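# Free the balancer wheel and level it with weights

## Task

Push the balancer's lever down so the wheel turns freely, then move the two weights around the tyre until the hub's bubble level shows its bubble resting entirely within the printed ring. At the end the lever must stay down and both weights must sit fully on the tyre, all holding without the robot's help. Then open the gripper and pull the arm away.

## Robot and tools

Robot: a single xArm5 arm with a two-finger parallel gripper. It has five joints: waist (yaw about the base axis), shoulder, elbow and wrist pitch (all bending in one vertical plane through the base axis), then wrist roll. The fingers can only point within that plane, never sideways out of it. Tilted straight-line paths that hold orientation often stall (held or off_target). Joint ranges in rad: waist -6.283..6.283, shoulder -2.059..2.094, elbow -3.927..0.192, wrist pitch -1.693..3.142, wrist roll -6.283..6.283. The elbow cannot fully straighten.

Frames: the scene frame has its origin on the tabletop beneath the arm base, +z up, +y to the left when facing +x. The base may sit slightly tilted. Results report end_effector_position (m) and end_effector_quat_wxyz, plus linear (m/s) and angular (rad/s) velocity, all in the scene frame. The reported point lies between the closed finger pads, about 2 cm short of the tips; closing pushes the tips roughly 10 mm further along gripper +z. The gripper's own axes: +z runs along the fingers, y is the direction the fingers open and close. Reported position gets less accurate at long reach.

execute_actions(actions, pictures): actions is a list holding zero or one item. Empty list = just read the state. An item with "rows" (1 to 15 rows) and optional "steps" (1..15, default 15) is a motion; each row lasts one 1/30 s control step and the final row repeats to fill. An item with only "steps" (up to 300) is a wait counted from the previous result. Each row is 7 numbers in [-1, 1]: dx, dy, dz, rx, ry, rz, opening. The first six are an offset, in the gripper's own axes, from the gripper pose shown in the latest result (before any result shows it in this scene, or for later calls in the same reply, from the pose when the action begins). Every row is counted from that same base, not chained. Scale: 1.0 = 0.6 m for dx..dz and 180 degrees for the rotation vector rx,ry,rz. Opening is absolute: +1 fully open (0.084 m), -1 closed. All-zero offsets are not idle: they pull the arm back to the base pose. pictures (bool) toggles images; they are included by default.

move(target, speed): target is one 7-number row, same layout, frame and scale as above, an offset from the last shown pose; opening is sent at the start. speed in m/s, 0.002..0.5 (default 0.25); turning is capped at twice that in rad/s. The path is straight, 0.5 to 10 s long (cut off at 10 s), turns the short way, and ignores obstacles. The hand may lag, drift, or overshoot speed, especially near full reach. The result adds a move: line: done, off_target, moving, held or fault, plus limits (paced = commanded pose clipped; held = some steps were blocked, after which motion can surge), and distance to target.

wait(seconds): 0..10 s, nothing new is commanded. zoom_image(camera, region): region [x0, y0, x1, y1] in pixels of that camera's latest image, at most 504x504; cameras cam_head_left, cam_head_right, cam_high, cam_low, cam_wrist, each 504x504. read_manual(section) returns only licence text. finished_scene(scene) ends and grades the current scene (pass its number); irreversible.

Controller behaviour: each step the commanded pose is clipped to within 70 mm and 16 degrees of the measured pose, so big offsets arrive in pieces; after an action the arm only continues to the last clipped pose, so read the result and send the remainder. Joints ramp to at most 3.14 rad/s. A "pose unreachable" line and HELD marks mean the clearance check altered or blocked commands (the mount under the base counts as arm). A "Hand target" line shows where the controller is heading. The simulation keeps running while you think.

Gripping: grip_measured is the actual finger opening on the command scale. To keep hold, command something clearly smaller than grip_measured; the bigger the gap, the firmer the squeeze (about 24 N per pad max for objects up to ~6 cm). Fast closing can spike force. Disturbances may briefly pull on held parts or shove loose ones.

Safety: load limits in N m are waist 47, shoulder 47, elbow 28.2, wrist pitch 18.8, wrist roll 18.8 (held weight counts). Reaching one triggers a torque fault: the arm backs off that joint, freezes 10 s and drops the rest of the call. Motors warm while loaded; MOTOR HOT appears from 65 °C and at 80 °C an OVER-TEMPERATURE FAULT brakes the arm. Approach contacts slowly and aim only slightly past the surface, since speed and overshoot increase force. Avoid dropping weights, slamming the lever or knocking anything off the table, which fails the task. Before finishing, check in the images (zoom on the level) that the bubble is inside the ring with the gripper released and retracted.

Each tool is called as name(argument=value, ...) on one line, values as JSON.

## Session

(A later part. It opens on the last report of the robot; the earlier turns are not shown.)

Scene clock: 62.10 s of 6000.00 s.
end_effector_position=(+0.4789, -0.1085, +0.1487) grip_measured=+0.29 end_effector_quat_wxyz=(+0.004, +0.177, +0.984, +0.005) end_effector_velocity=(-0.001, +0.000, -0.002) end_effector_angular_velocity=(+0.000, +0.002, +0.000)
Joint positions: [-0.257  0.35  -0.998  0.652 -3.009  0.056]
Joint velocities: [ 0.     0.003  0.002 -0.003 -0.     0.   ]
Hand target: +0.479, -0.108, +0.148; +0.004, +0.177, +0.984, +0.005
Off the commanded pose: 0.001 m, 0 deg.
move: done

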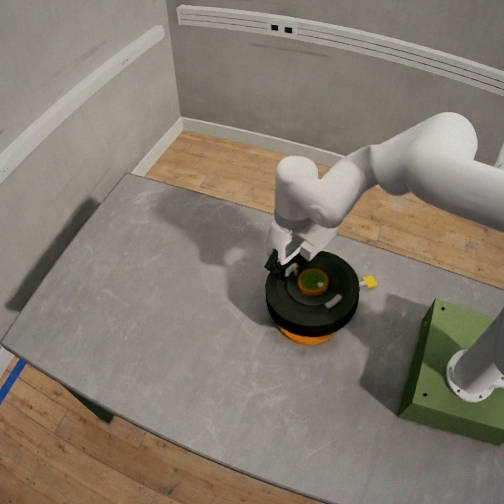

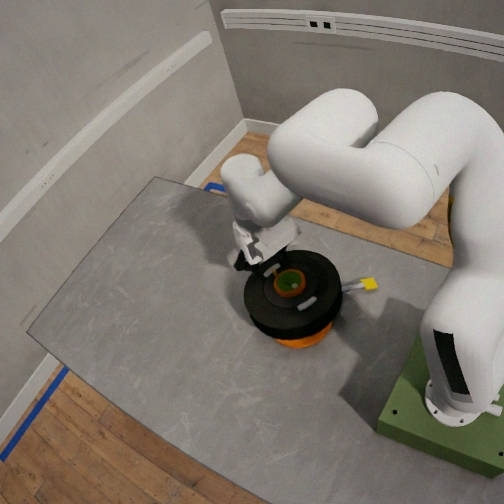

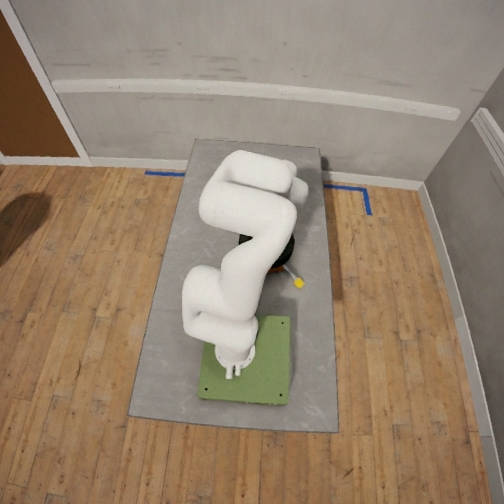

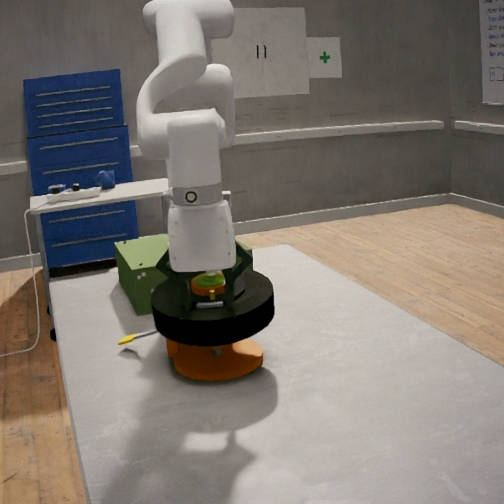

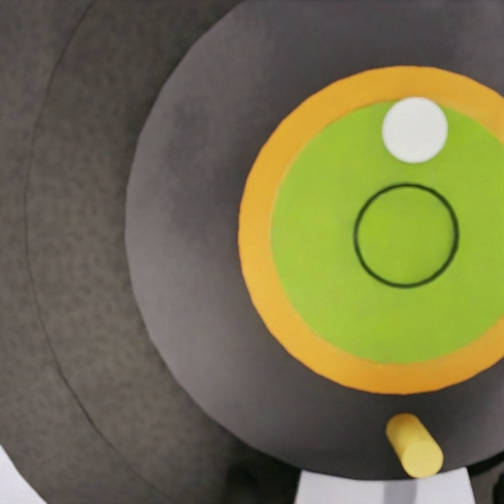

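execute_actions(actions=[{"rows": [[0,0,-0.001,0,0,0,0.22],[0,0,-0.001,0,0,0,0.16],[0,0,-0.001,0,0,0,0.10],[0,0,-0.001,0,0,0,0.05],[0,0,-0.001,0,0,0,0.03],[0,0,-0.001,0,0,0,0.0],[0,0,-0.001,0,0,0,-0.03],[0,0,-0.001,0,0,0,-0.06],[0,0,-0.001,0,0,0,-0.10],[0,0,-0.001,0,0,0,-0.15],[0,0,-0.001,0,0,0,-0.2],[0,0,-0.001,0,0,0,-0.27],[0,0,-0.001,0,0,0,-0.35]], "steps": 15}], pictures=false)

move(target=[0, 0, -0.11, 0, 0, 0, -0.35], speed=0.06)

Scene clock: 67.33 s of 6000.00 s.
end_effector_position=(+0.4795, -0.1087, +0.1498) grip_measured=-0.08 end_effector_quat_wxyz=(+0.005, +0.177, +0.984, +0.005) end_effector_velocity=(-0.000, -0.000, -0.000) end_effector_angular_velocity=(+0.000, +0.000, -0.000)
Joint positions: [-0.257  0.348 -0.999  0.653 -3.009  0.041]
Joint velocities: [-0.  0.  0. -0.  0.  0.]
Hand target: +0.479, -0.109, +0.149; +0.004, +0.177, +0.984, +0.005
Off the commanded pose: 0.001 m, 0 deg.
Steps of this call (steps 1 to 90: nothing new was sent; then 1.73 s passed at rest; steps 91 to 105: all 15 steps of this action). Readings (end_effector_position):
91: (+0.4787, -0.1085, +0.1481)
92: (+0.4789, -0.1087, +0.1486)
94: (+0.4793, -0.1089, +0.1492)
98: (+0.4796, -0.1088, +0.1497)
105: the state above

Scene clock: 68.97 s of 6000.00 s.
end_effector_position=(+0.4784, -0.1091, +0.2155) grip_measured=-0.09 end_effector_quat_wxyz=(+0.005, +0.177, +0.984, +0.005) end_effector_velocity=(-0.002, +0.000, -0.001) end_effector_angular_velocity=(+0.001, +0.005, -0.000)
Joint positions: [-0.257  0.216 -1.036  0.823 -3.009  0.04 ]
Joint velocities: [-0.    -0.     0.002  0.004  0.    -0.   ]
Hand target: +0.479, -0.109, +0.216; +0.005, +0.177, +0.984, +0.005
Off the commanded pose: 0.000 m, 0 deg.
move: done

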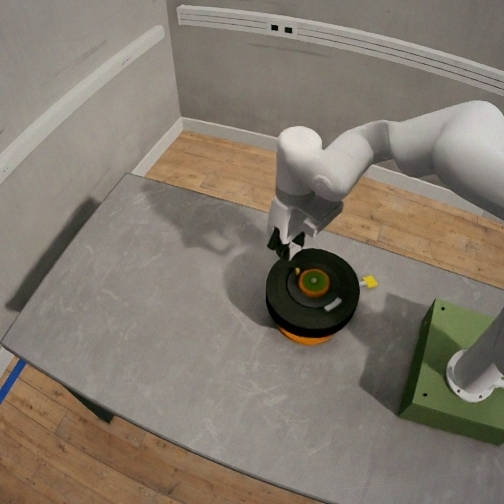

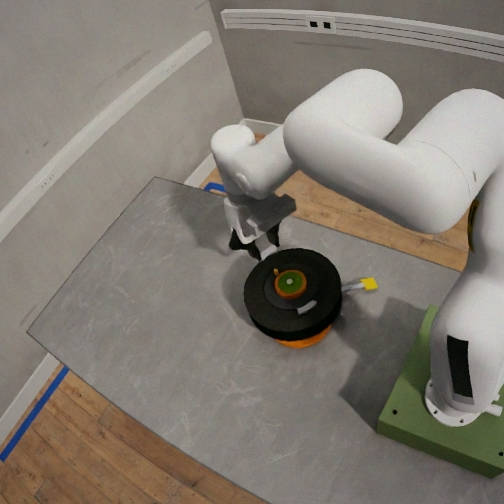

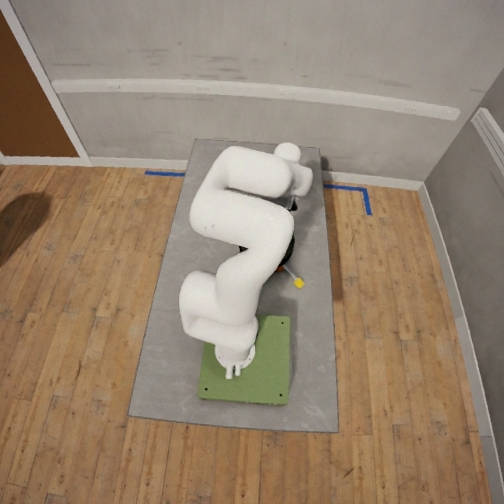

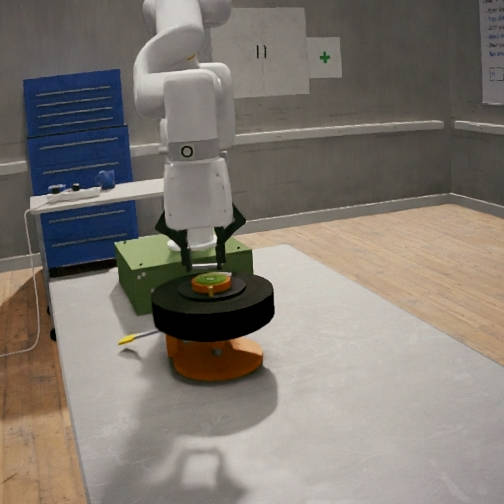

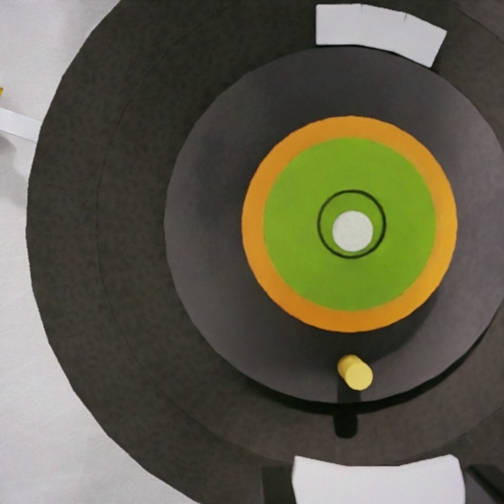

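wait(seconds=3)

Scene clock: 72.90 s of 6000.00 s.
end_effector_position=(+0.4786, -0.1091, +0.2158) grip_measured=-0.09 end_effector_quat_wxyz=(+0.005, +0.177, +0.984, +0.005) end_effector_velocity=(-0.001, +0.000, -0.000) end_effector_angular_velocity=(+0.000, +0.002, +0.000)
Joint positions: [-0.257  0.216 -1.037  0.823 -3.009  0.04 ]
Joint velocities: [ 0.    -0.     0.001  0.001 -0.    -0.   ]
Hand target: +0.479, -0.109, +0.216; +0.005, +0.177, +0.984, +0.005
Off the commanded pose: 0.000 m, 0 deg.
Steps of this call (steps 1 to 90: nothing new was sent; then 0.93 s passed at rest). Readings (end_effector_position):
1: (+0.4784, -0.1091, +0.2155)
2: (+0.4784, -0.1091, +0.2155)
4: (+0.4785, -0.1091, +0.2156)
8: (+0.4786, -0.1091, +0.2157)
90: the state above

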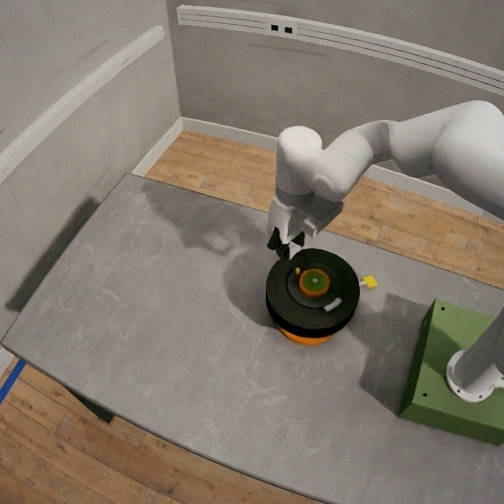

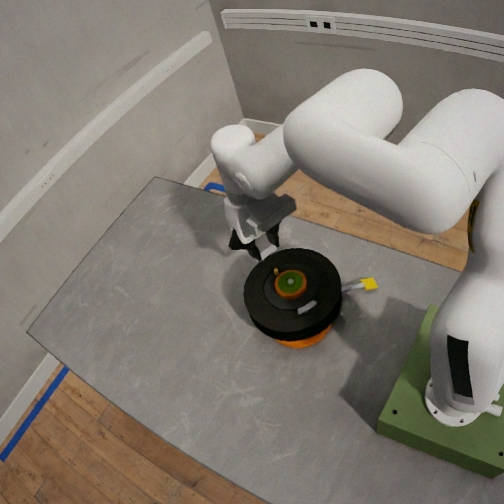

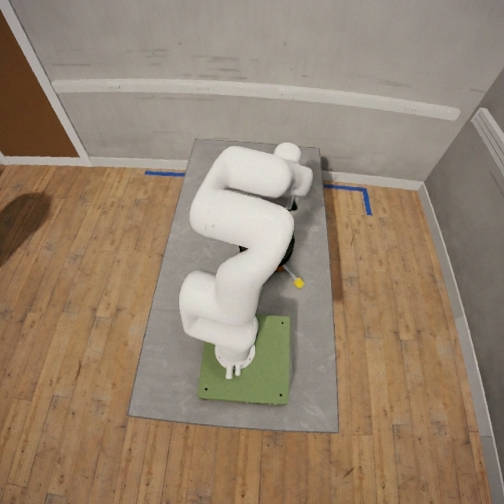

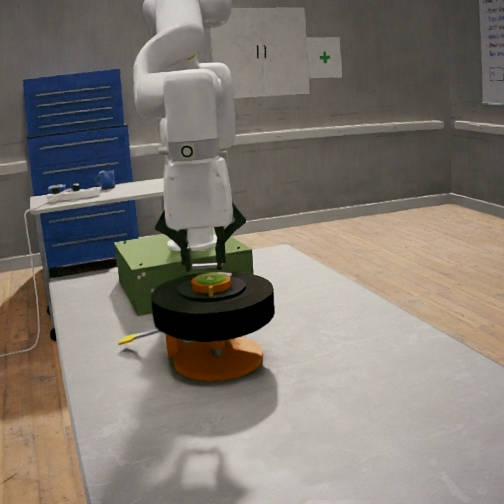

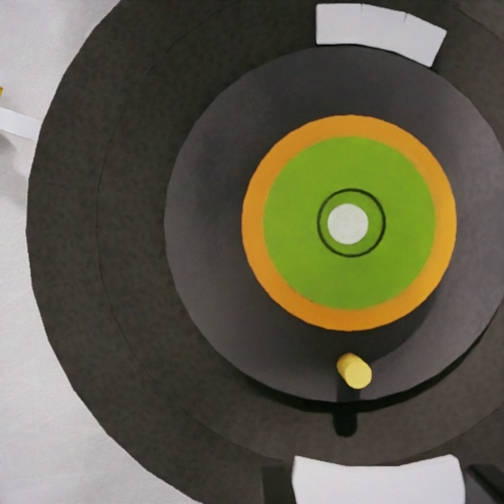

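move(target=[0.1947, -0.0945, 0.04, 0, 0, 0.711, -0.35], speed=0.35)

Scene clock: 85.60 s of 6000.00 s.
end_effector_position=(+0.3498, -0.1218, +0.1902) grip_measured=-0.09 end_effector_quat_wxyz=(-0.002, +0.962, +0.273, +0.007) end_effector_velocity=(-0.000, +0.000, -0.000) end_effector_angular_velocity=(+0.000, +0.000, -0.006)
Joint positions: [-0.368 -0.103 -0.559  0.664 -0.886  0.04 ]
Joint velocities: [-0.    -0.001  0.001 -0.     0.006  0.   ]
Hand target: +0.350, -0.122, +0.190; -0.002, +0.962, +0.273, +0.006
Off the commanded pose: 0.000 m, 0 deg.
After step 90, 6.07 s passed at rest.
move: done

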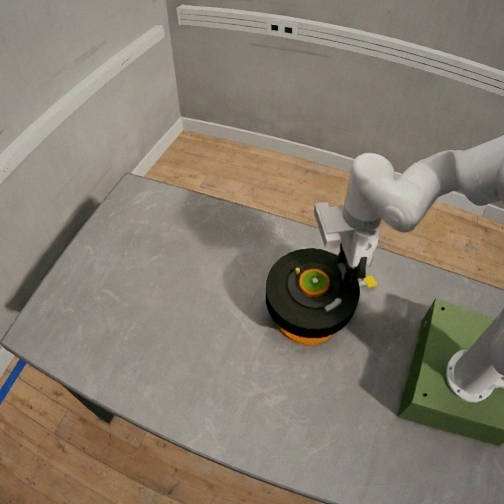

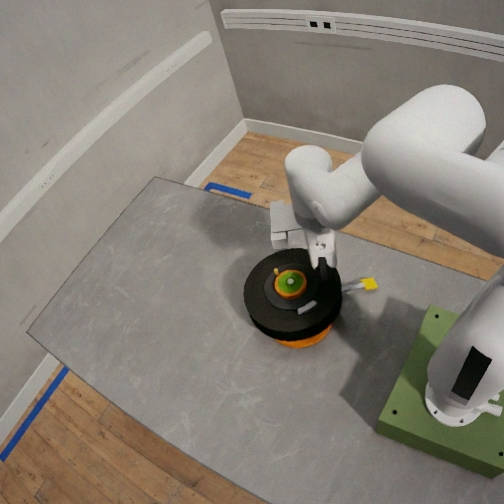

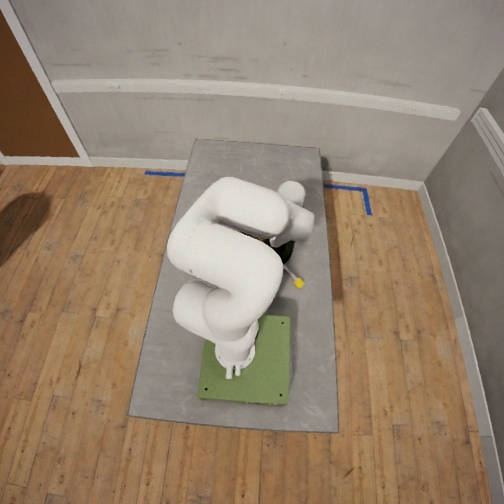

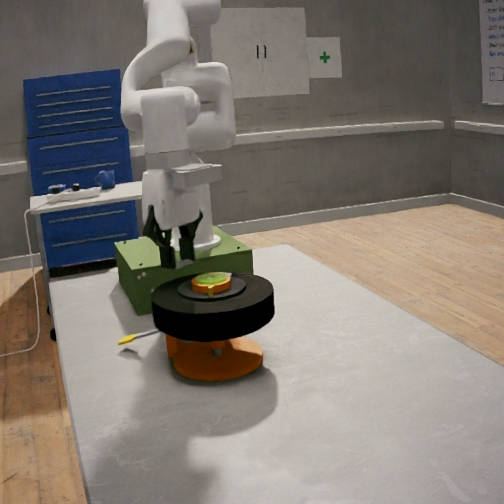

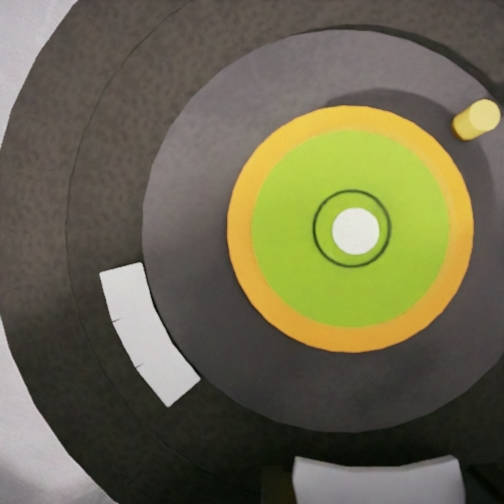

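move(target=[-0.0065, -0.005, 0.038, 0, 0, 0, -0.35], speed=0.05)

move(target=[0, 0, 0.017, 0, 0, 0, -0.35], speed=0.012)

Scene clock: 95.43 s of 6000.00 s.
end_effector_position=(+0.3453, -0.1212, +0.1675) grip_measured=-0.09 end_effector_quat_wxyz=(-0.002, +0.962, +0.273, +0.007) end_effector_velocity=(+0.001, -0.000, +0.000) end_effector_angular_velocity=(-0.001, -0.004, -0.000)
Joint positions: [-0.371 -0.054 -0.528  0.583 -0.889  0.04 ]
Joint velocities: [-0.     0.001 -0.    -0.005 -0.    -0.   ]
Hand target: +0.345, -0.121, +0.167; -0.002, +0.962, +0.273, +0.007
Off the commanded pose: 0.000 m, 0 deg.
After step 90, 6.07 s passed at rest.
move: done

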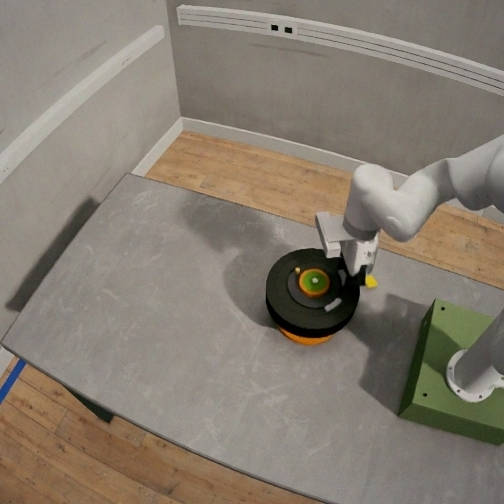

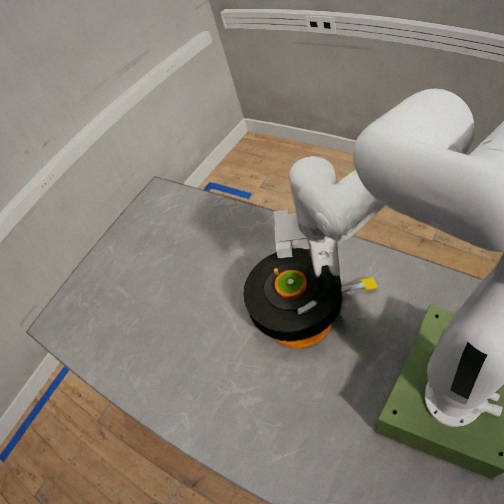

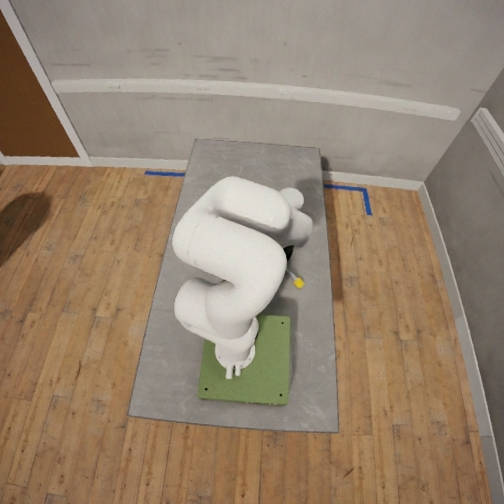

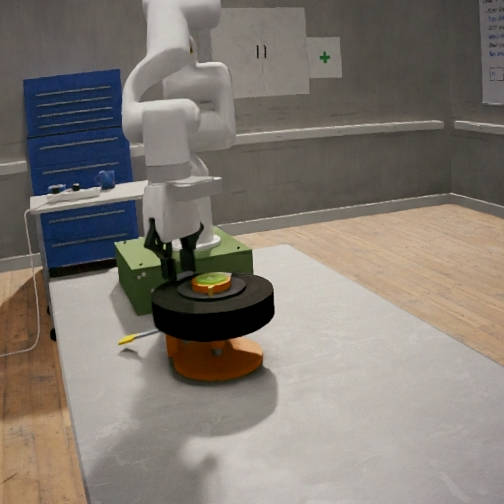

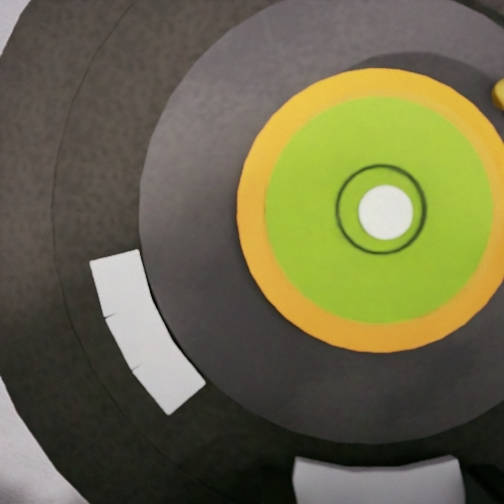

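Scene clock: 96.50 s of 6000.00 s.
end_effector_position=(+0.3455, -0.1211, +0.1574) grip_measured=-0.09 end_effector_quat_wxyz=(-0.002, +0.962, +0.273, +0.007) end_effector_velocity=(+0.002, -0.000, +0.001) end_effector_angular_velocity=(-0.001, -0.004, +0.000)
Joint positions: [-0.371 -0.023 -0.523  0.547 -0.889  0.04 ]
Joint velocities: [ 0.     0.001 -0.002 -0.003  0.     0.   ]
Hand target: +0.345, -0.121, +0.157; -0.002, +0.962, +0.273, +0.007
Off the commanded pose: 0.000 m, 0 deg.
move: done

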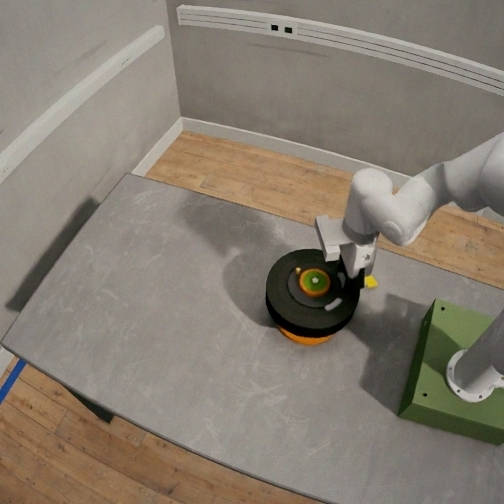

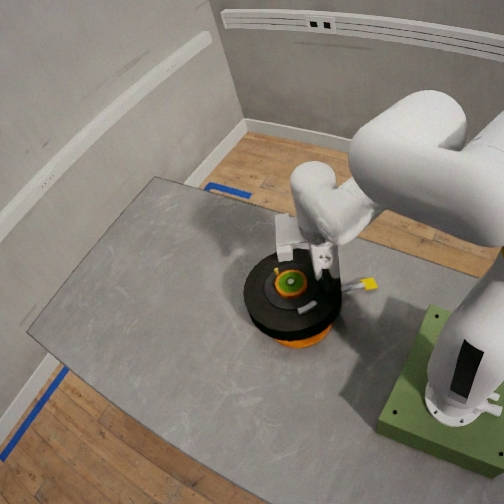

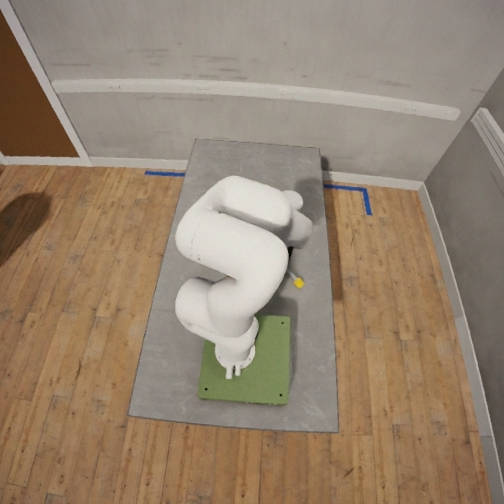

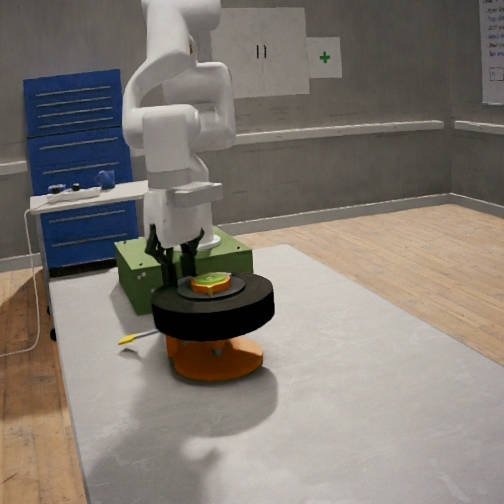

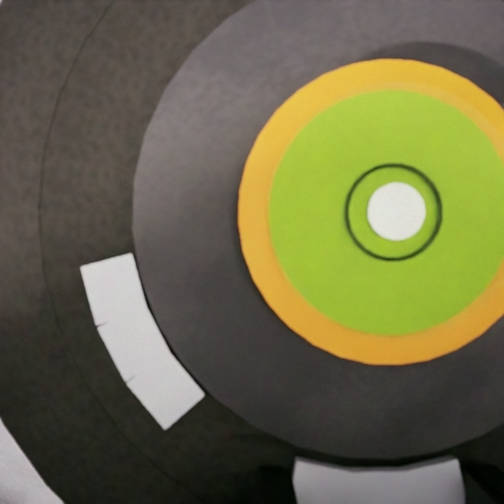

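move(target=[0, 0, 0.005, 0, 0, 0, -0.35], speed=0.008)

Scene clock: 99.20 s of 6000.00 s.
end_effector_position=(+0.3455, -0.1211, +0.1544) grip_measured=-0.09 end_effector_quat_wxyz=(-0.002, +0.962, +0.273, +0.007) end_effector_velocity=(+0.000, -0.000, +0.000) end_effector_angular_velocity=(-0.001, -0.002, -0.001)
Joint positions: [-0.371 -0.014 -0.522  0.537 -0.889  0.04 ]
Joint velocities: [-0.     0.     0.    -0.003  0.    -0.   ]
Hand target: +0.345, -0.121, +0.154; -0.002, +0.962, +0.273, +0.007
Off the commanded pose: 0.000 m, 0 deg.
move: done

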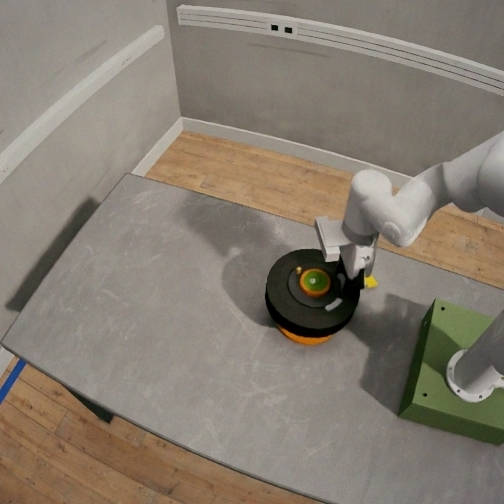

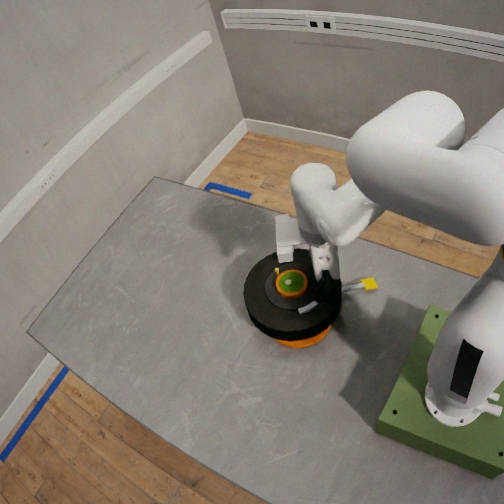

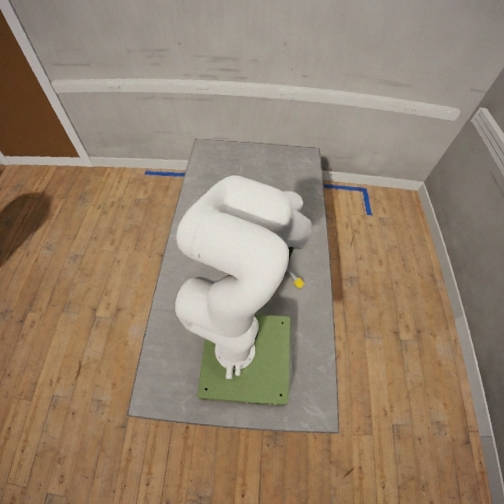

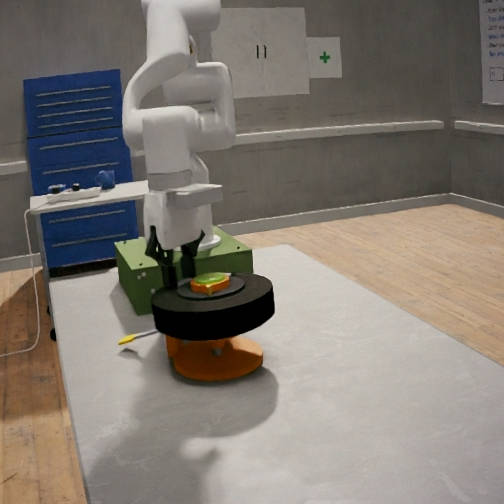

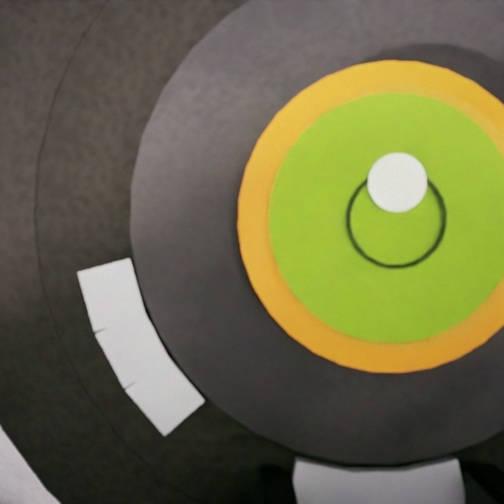

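Contact made. Release and lift.

execute_actions(actions=[{"rows": [[0,0,0,0,0,0,-0.2],[0,0,0,0,0,0,-0.1],[0,0,0,0,0,0,-0.05],[0,0,0,0,0,0,0.0],[0,0,0,0,0,0,0.06],[0,0,0,0,0,0,0.12],[0,0,0,0,0,0,0.2],[0,0,0,0,0,0,0.3]], "steps": 12}], pictures=false)

move(target=[0, 0, -0.06, 0, 0, 0, 0.3], speed=0.06)

Scene clock: 102.10 s of 6000.00 s.
end_effector_position=(+0.3455, -0.1211, +0.1544) grip_measured=+0.29 end_effector_quat_wxyz=(-0.002, +0.962, +0.273, +0.007) end_effector_velocity=(-0.000, +0.000, -0.000) end_effector_angular_velocity=(+0.000, +0.000, +0.000)
Joint positions: [-0.371 -0.014 -0.522  0.537 -0.889  0.056]
Joint velocities: [ 0.     0.     0.001 -0.001  0.     0.002]
Hand target: +0.345, -0.121, +0.154; -0.002, +0.962, +0.273, +0.007
Off the commanded pose: 0.000 m, 0 deg.
Steps of this call (steps 1 to 75: nothing new was sent; steps 76 to 87: all 12 steps of this action). Readings (end_effector_position):
76: (+0.3455, -0.1211, +0.1544)
77: (+0.3455, -0.1211, +0.1544)
79: (+0.3455, -0.1211, +0.1544)
83: (+0.3455, -0.1211, +0.1544)
87: the state above

Scene clock: 103.27 s of 6000.00 s.
end_effector_position=(+0.3449, -0.1213, +0.1902) grip_measured=+0.29 end_effector_quat_wxyz=(-0.002, +0.962, +0.273, +0.006) end_effector_velocity=(-0.001, +0.000, +0.000) end_effector_angular_velocity=(+0.001, +0.002, -0.000)
Joint positions: [-0.371 -0.118 -0.542  0.663 -0.889  0.056]
Joint velocities: [-0.    -0.001 -0.     0.004 -0.     0.   ]
Hand target: +0.345, -0.121, +0.190; -0.002, +0.962, +0.273, +0.007
Off the commanded pose: 0.000 m, 0 deg.
move: done

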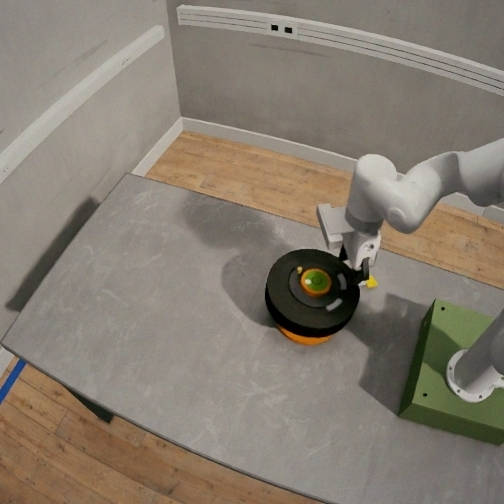

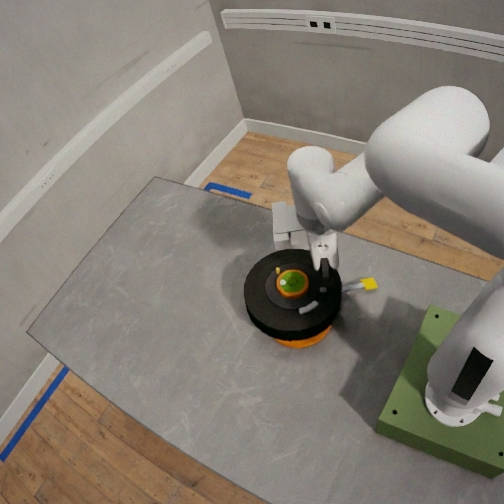

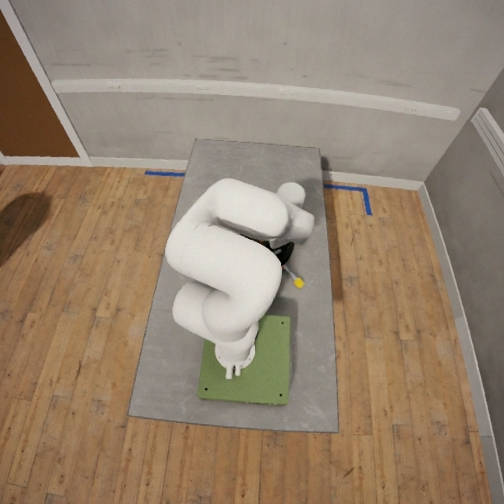

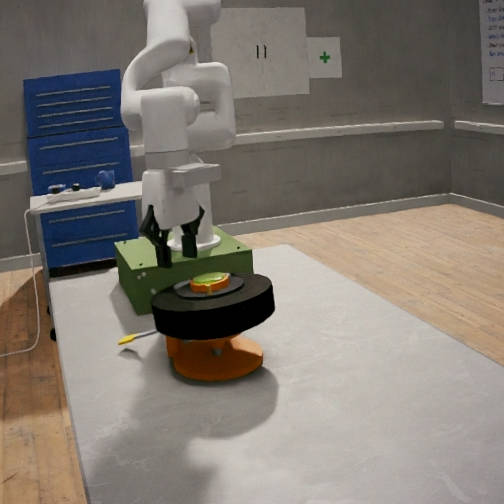

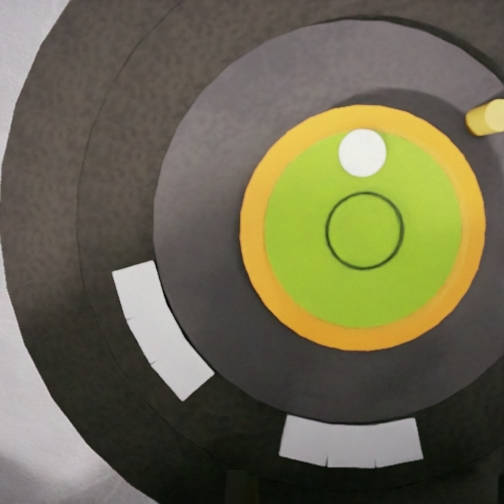

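move(target=[0.0618, -0.1055, 0.01, 0, 0, 0.338, 0.3], speed=0.3)

Scene clock: 113.13 s of 6000.00 s.
end_effector_position=(+0.3431, -0.0479, +0.1847) grip_measured=+0.29 end_effector_quat_wxyz=(-0.005, +0.968, -0.251, +0.004) end_effector_velocity=(+0.000, +0.000, +0.000) end_effector_angular_velocity=(-0.000, -0.000, -0.005)
Joint positions: [-0.172 -0.165 -0.471  0.638  0.371  0.056]
Joint velocities: [ 0.001 -0.    -0.     0.     0.007  0.   ]
Hand target: +0.343, -0.048, +0.185; -0.005, +0.968, -0.251, +0.004
Off the commanded pose: 0.000 m, 0 deg.
After step 90, 4.67 s passed at rest.
move: done

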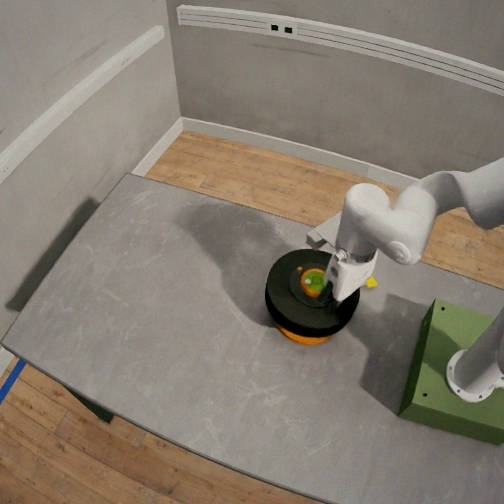

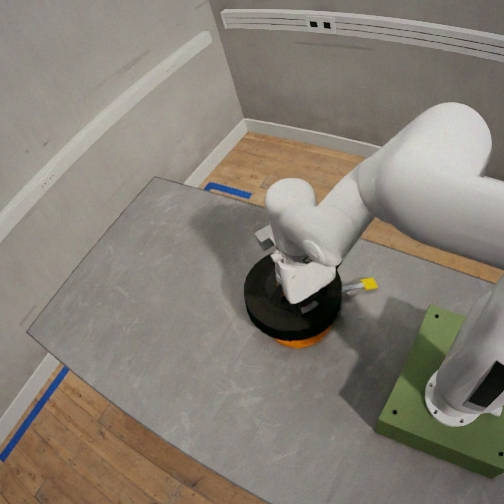

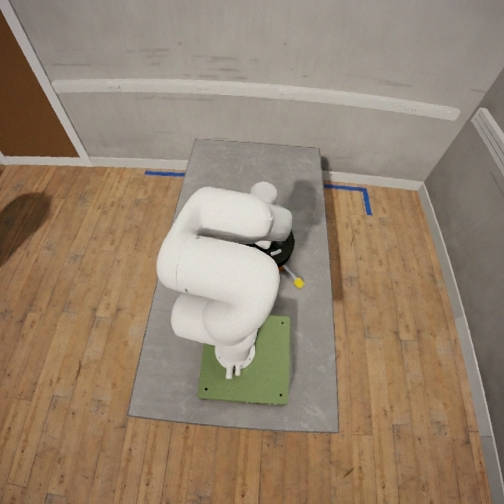

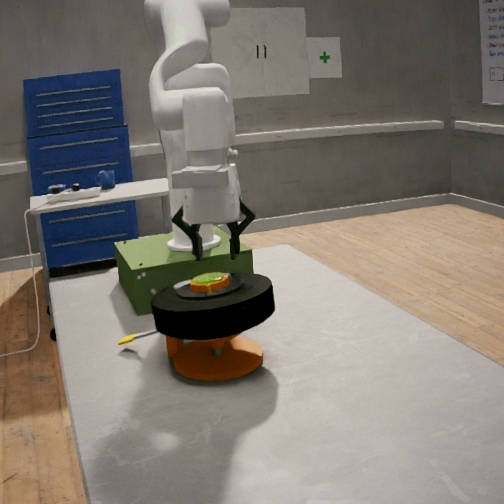

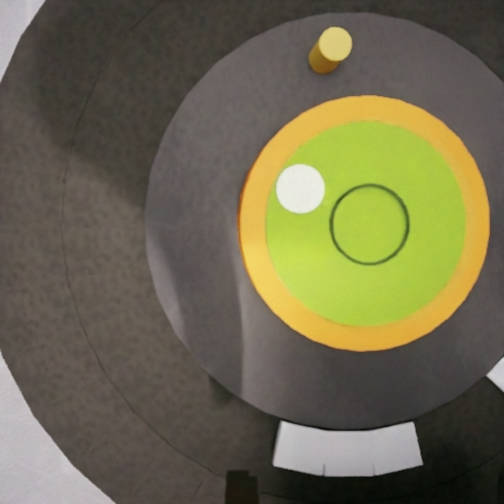

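move(target=[0, -0.005, 0.03, 0, 0, 0, 0.3], speed=0.05)

move(target=[0, 0, 0.027, 0, 0, 0, 0.3], speed=0.013)

Scene clock: 116.77 s of 6000.00 s.
end_effector_position=(+0.3449, -0.0452, +0.1669) grip_measured=+0.29 end_effector_quat_wxyz=(-0.005, +0.968, -0.251, +0.005) end_effector_velocity=(+0.001, -0.000, -0.000) end_effector_angular_velocity=(-0.000, -0.002, -0.001)
Joint positions: [-0.164 -0.107 -0.463  0.572  0.379  0.056]
Joint velocities: [-0.     0.002 -0.001 -0.002  0.     0.   ]
Hand target: +0.345, -0.045, +0.167; -0.005, +0.968, -0.251, +0.004
Off the commanded pose: 0.000 m, 0 deg.
move: done

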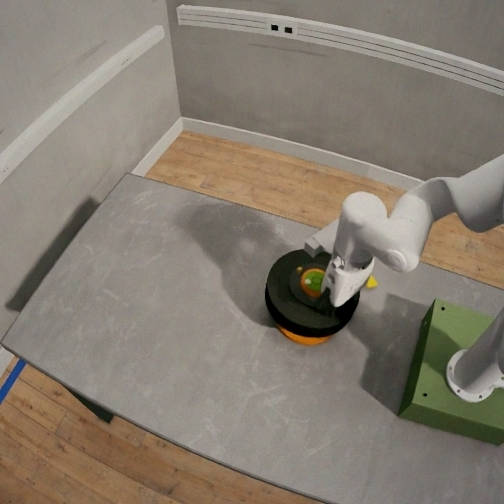

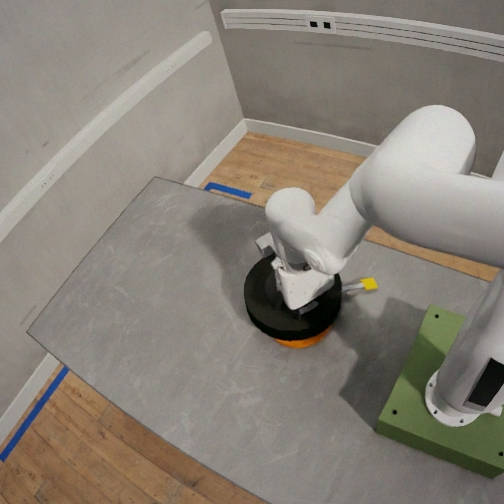

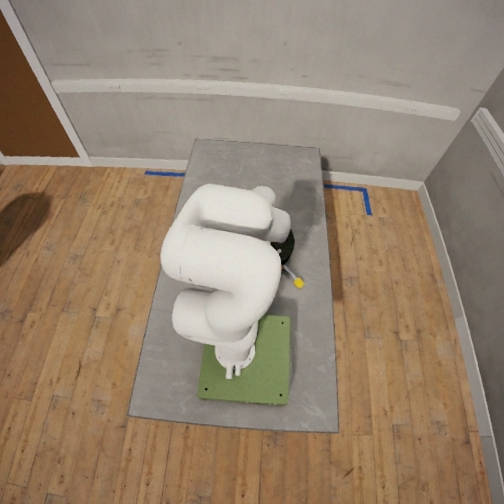

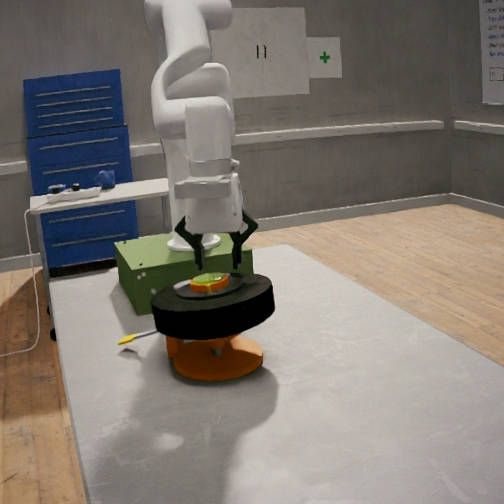

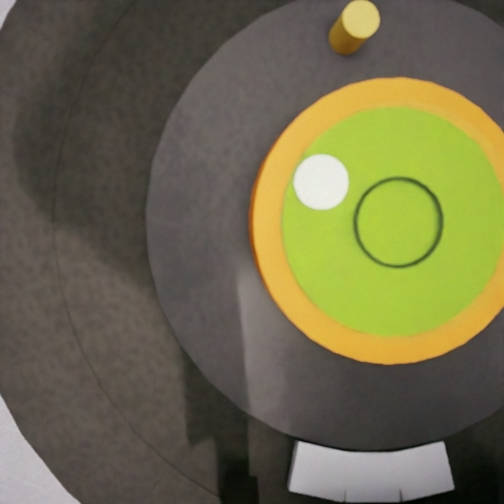

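Scene clock: 118.23 s of 6000.00 s.
end_effector_position=(+0.3450, -0.0451, +0.1507) grip_measured=+0.29 end_effector_quat_wxyz=(-0.005, +0.968, -0.251, +0.005) end_effector_velocity=(+0.001, -0.000, +0.000) end_effector_angular_velocity=(-0.000, -0.003, -0.000)
Joint positions: [-0.164 -0.054 -0.456  0.512  0.379  0.056]
Joint velocities: [-0.     0.002 -0.002 -0.003 -0.    -0.   ]
Hand target: +0.345, -0.045, +0.151; -0.005, +0.968, -0.251, +0.005
Off the commanded pose: 0.000 m, 0 deg.
move: done

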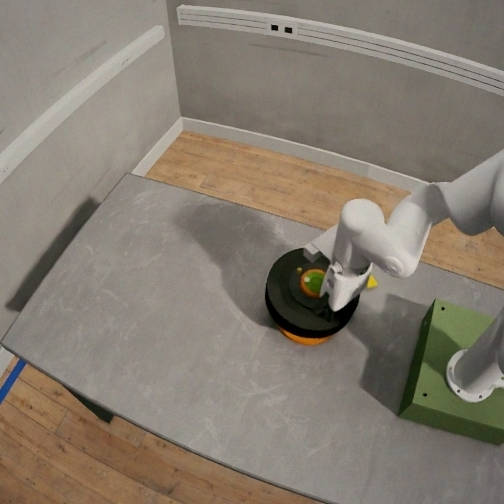

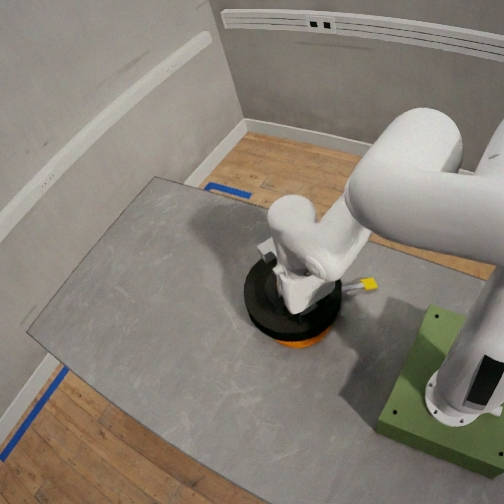

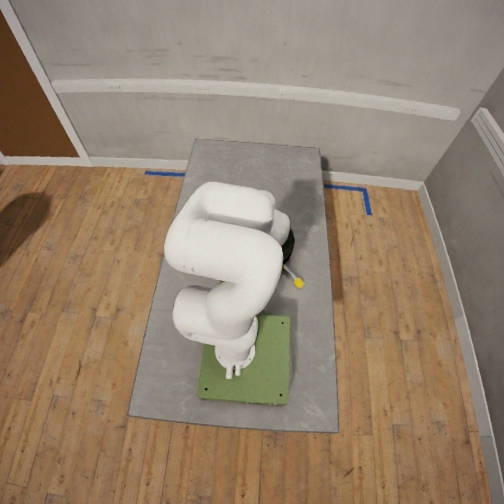

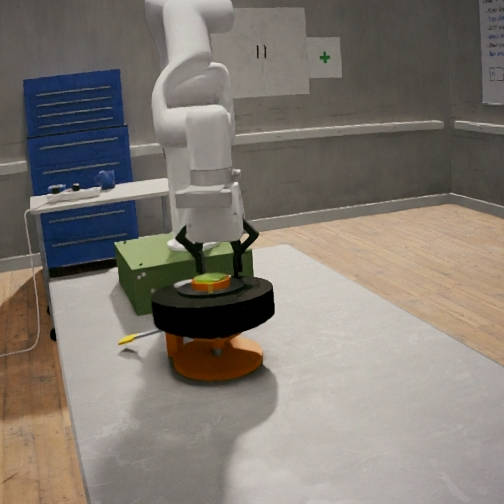

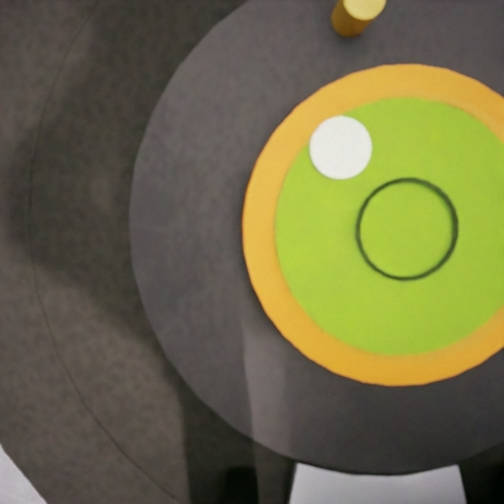

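move(target=[0, 0, 0.004, 0, 0, 0, 0.3], speed=0.008)

Scene clock: 120.30 s of 6000.00 s.
end_effector_position=(+0.3452, -0.0450, +0.1485) grip_measured=+0.29 end_effector_quat_wxyz=(-0.005, +0.968, -0.251, +0.005) end_effector_velocity=(+0.000, +0.000, -0.000) end_effector_angular_velocity=(-0.000, -0.001, +0.000)
Joint positions: [-0.164 -0.046 -0.456  0.504  0.379  0.056]
Joint velocities: [ 0.     0.001  0.    -0.002 -0.     0.   ]
Hand target: +0.345, -0.045, +0.148; -0.005, +0.968, -0.251, +0.005
Off the commanded pose: 0.000 m, 0 deg.
move: done

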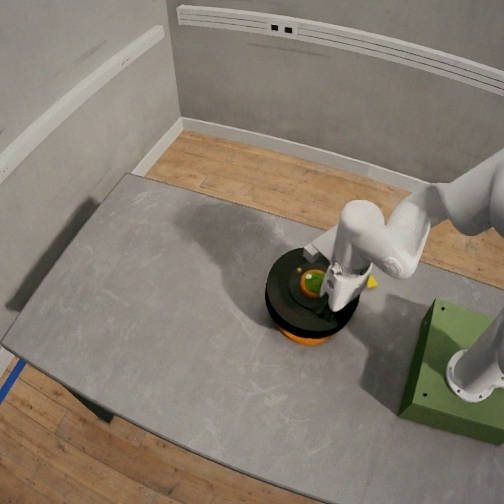

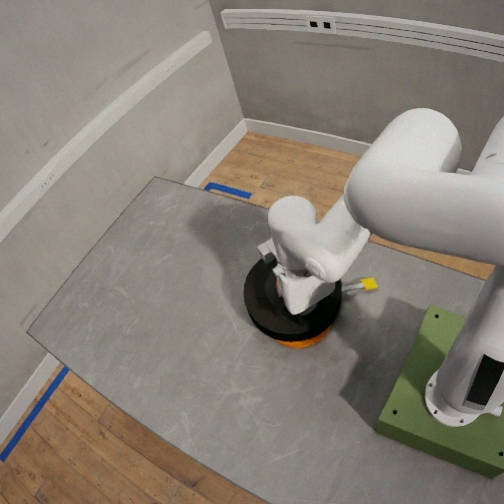

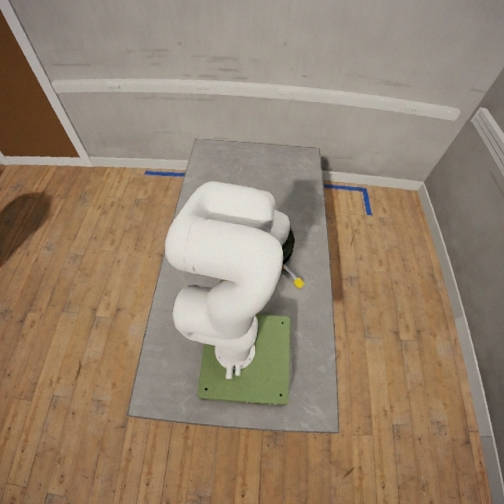

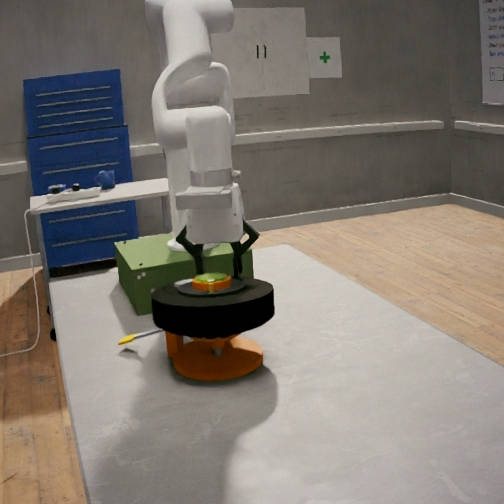

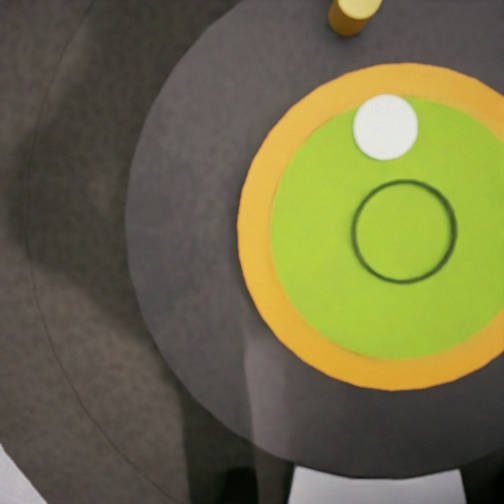

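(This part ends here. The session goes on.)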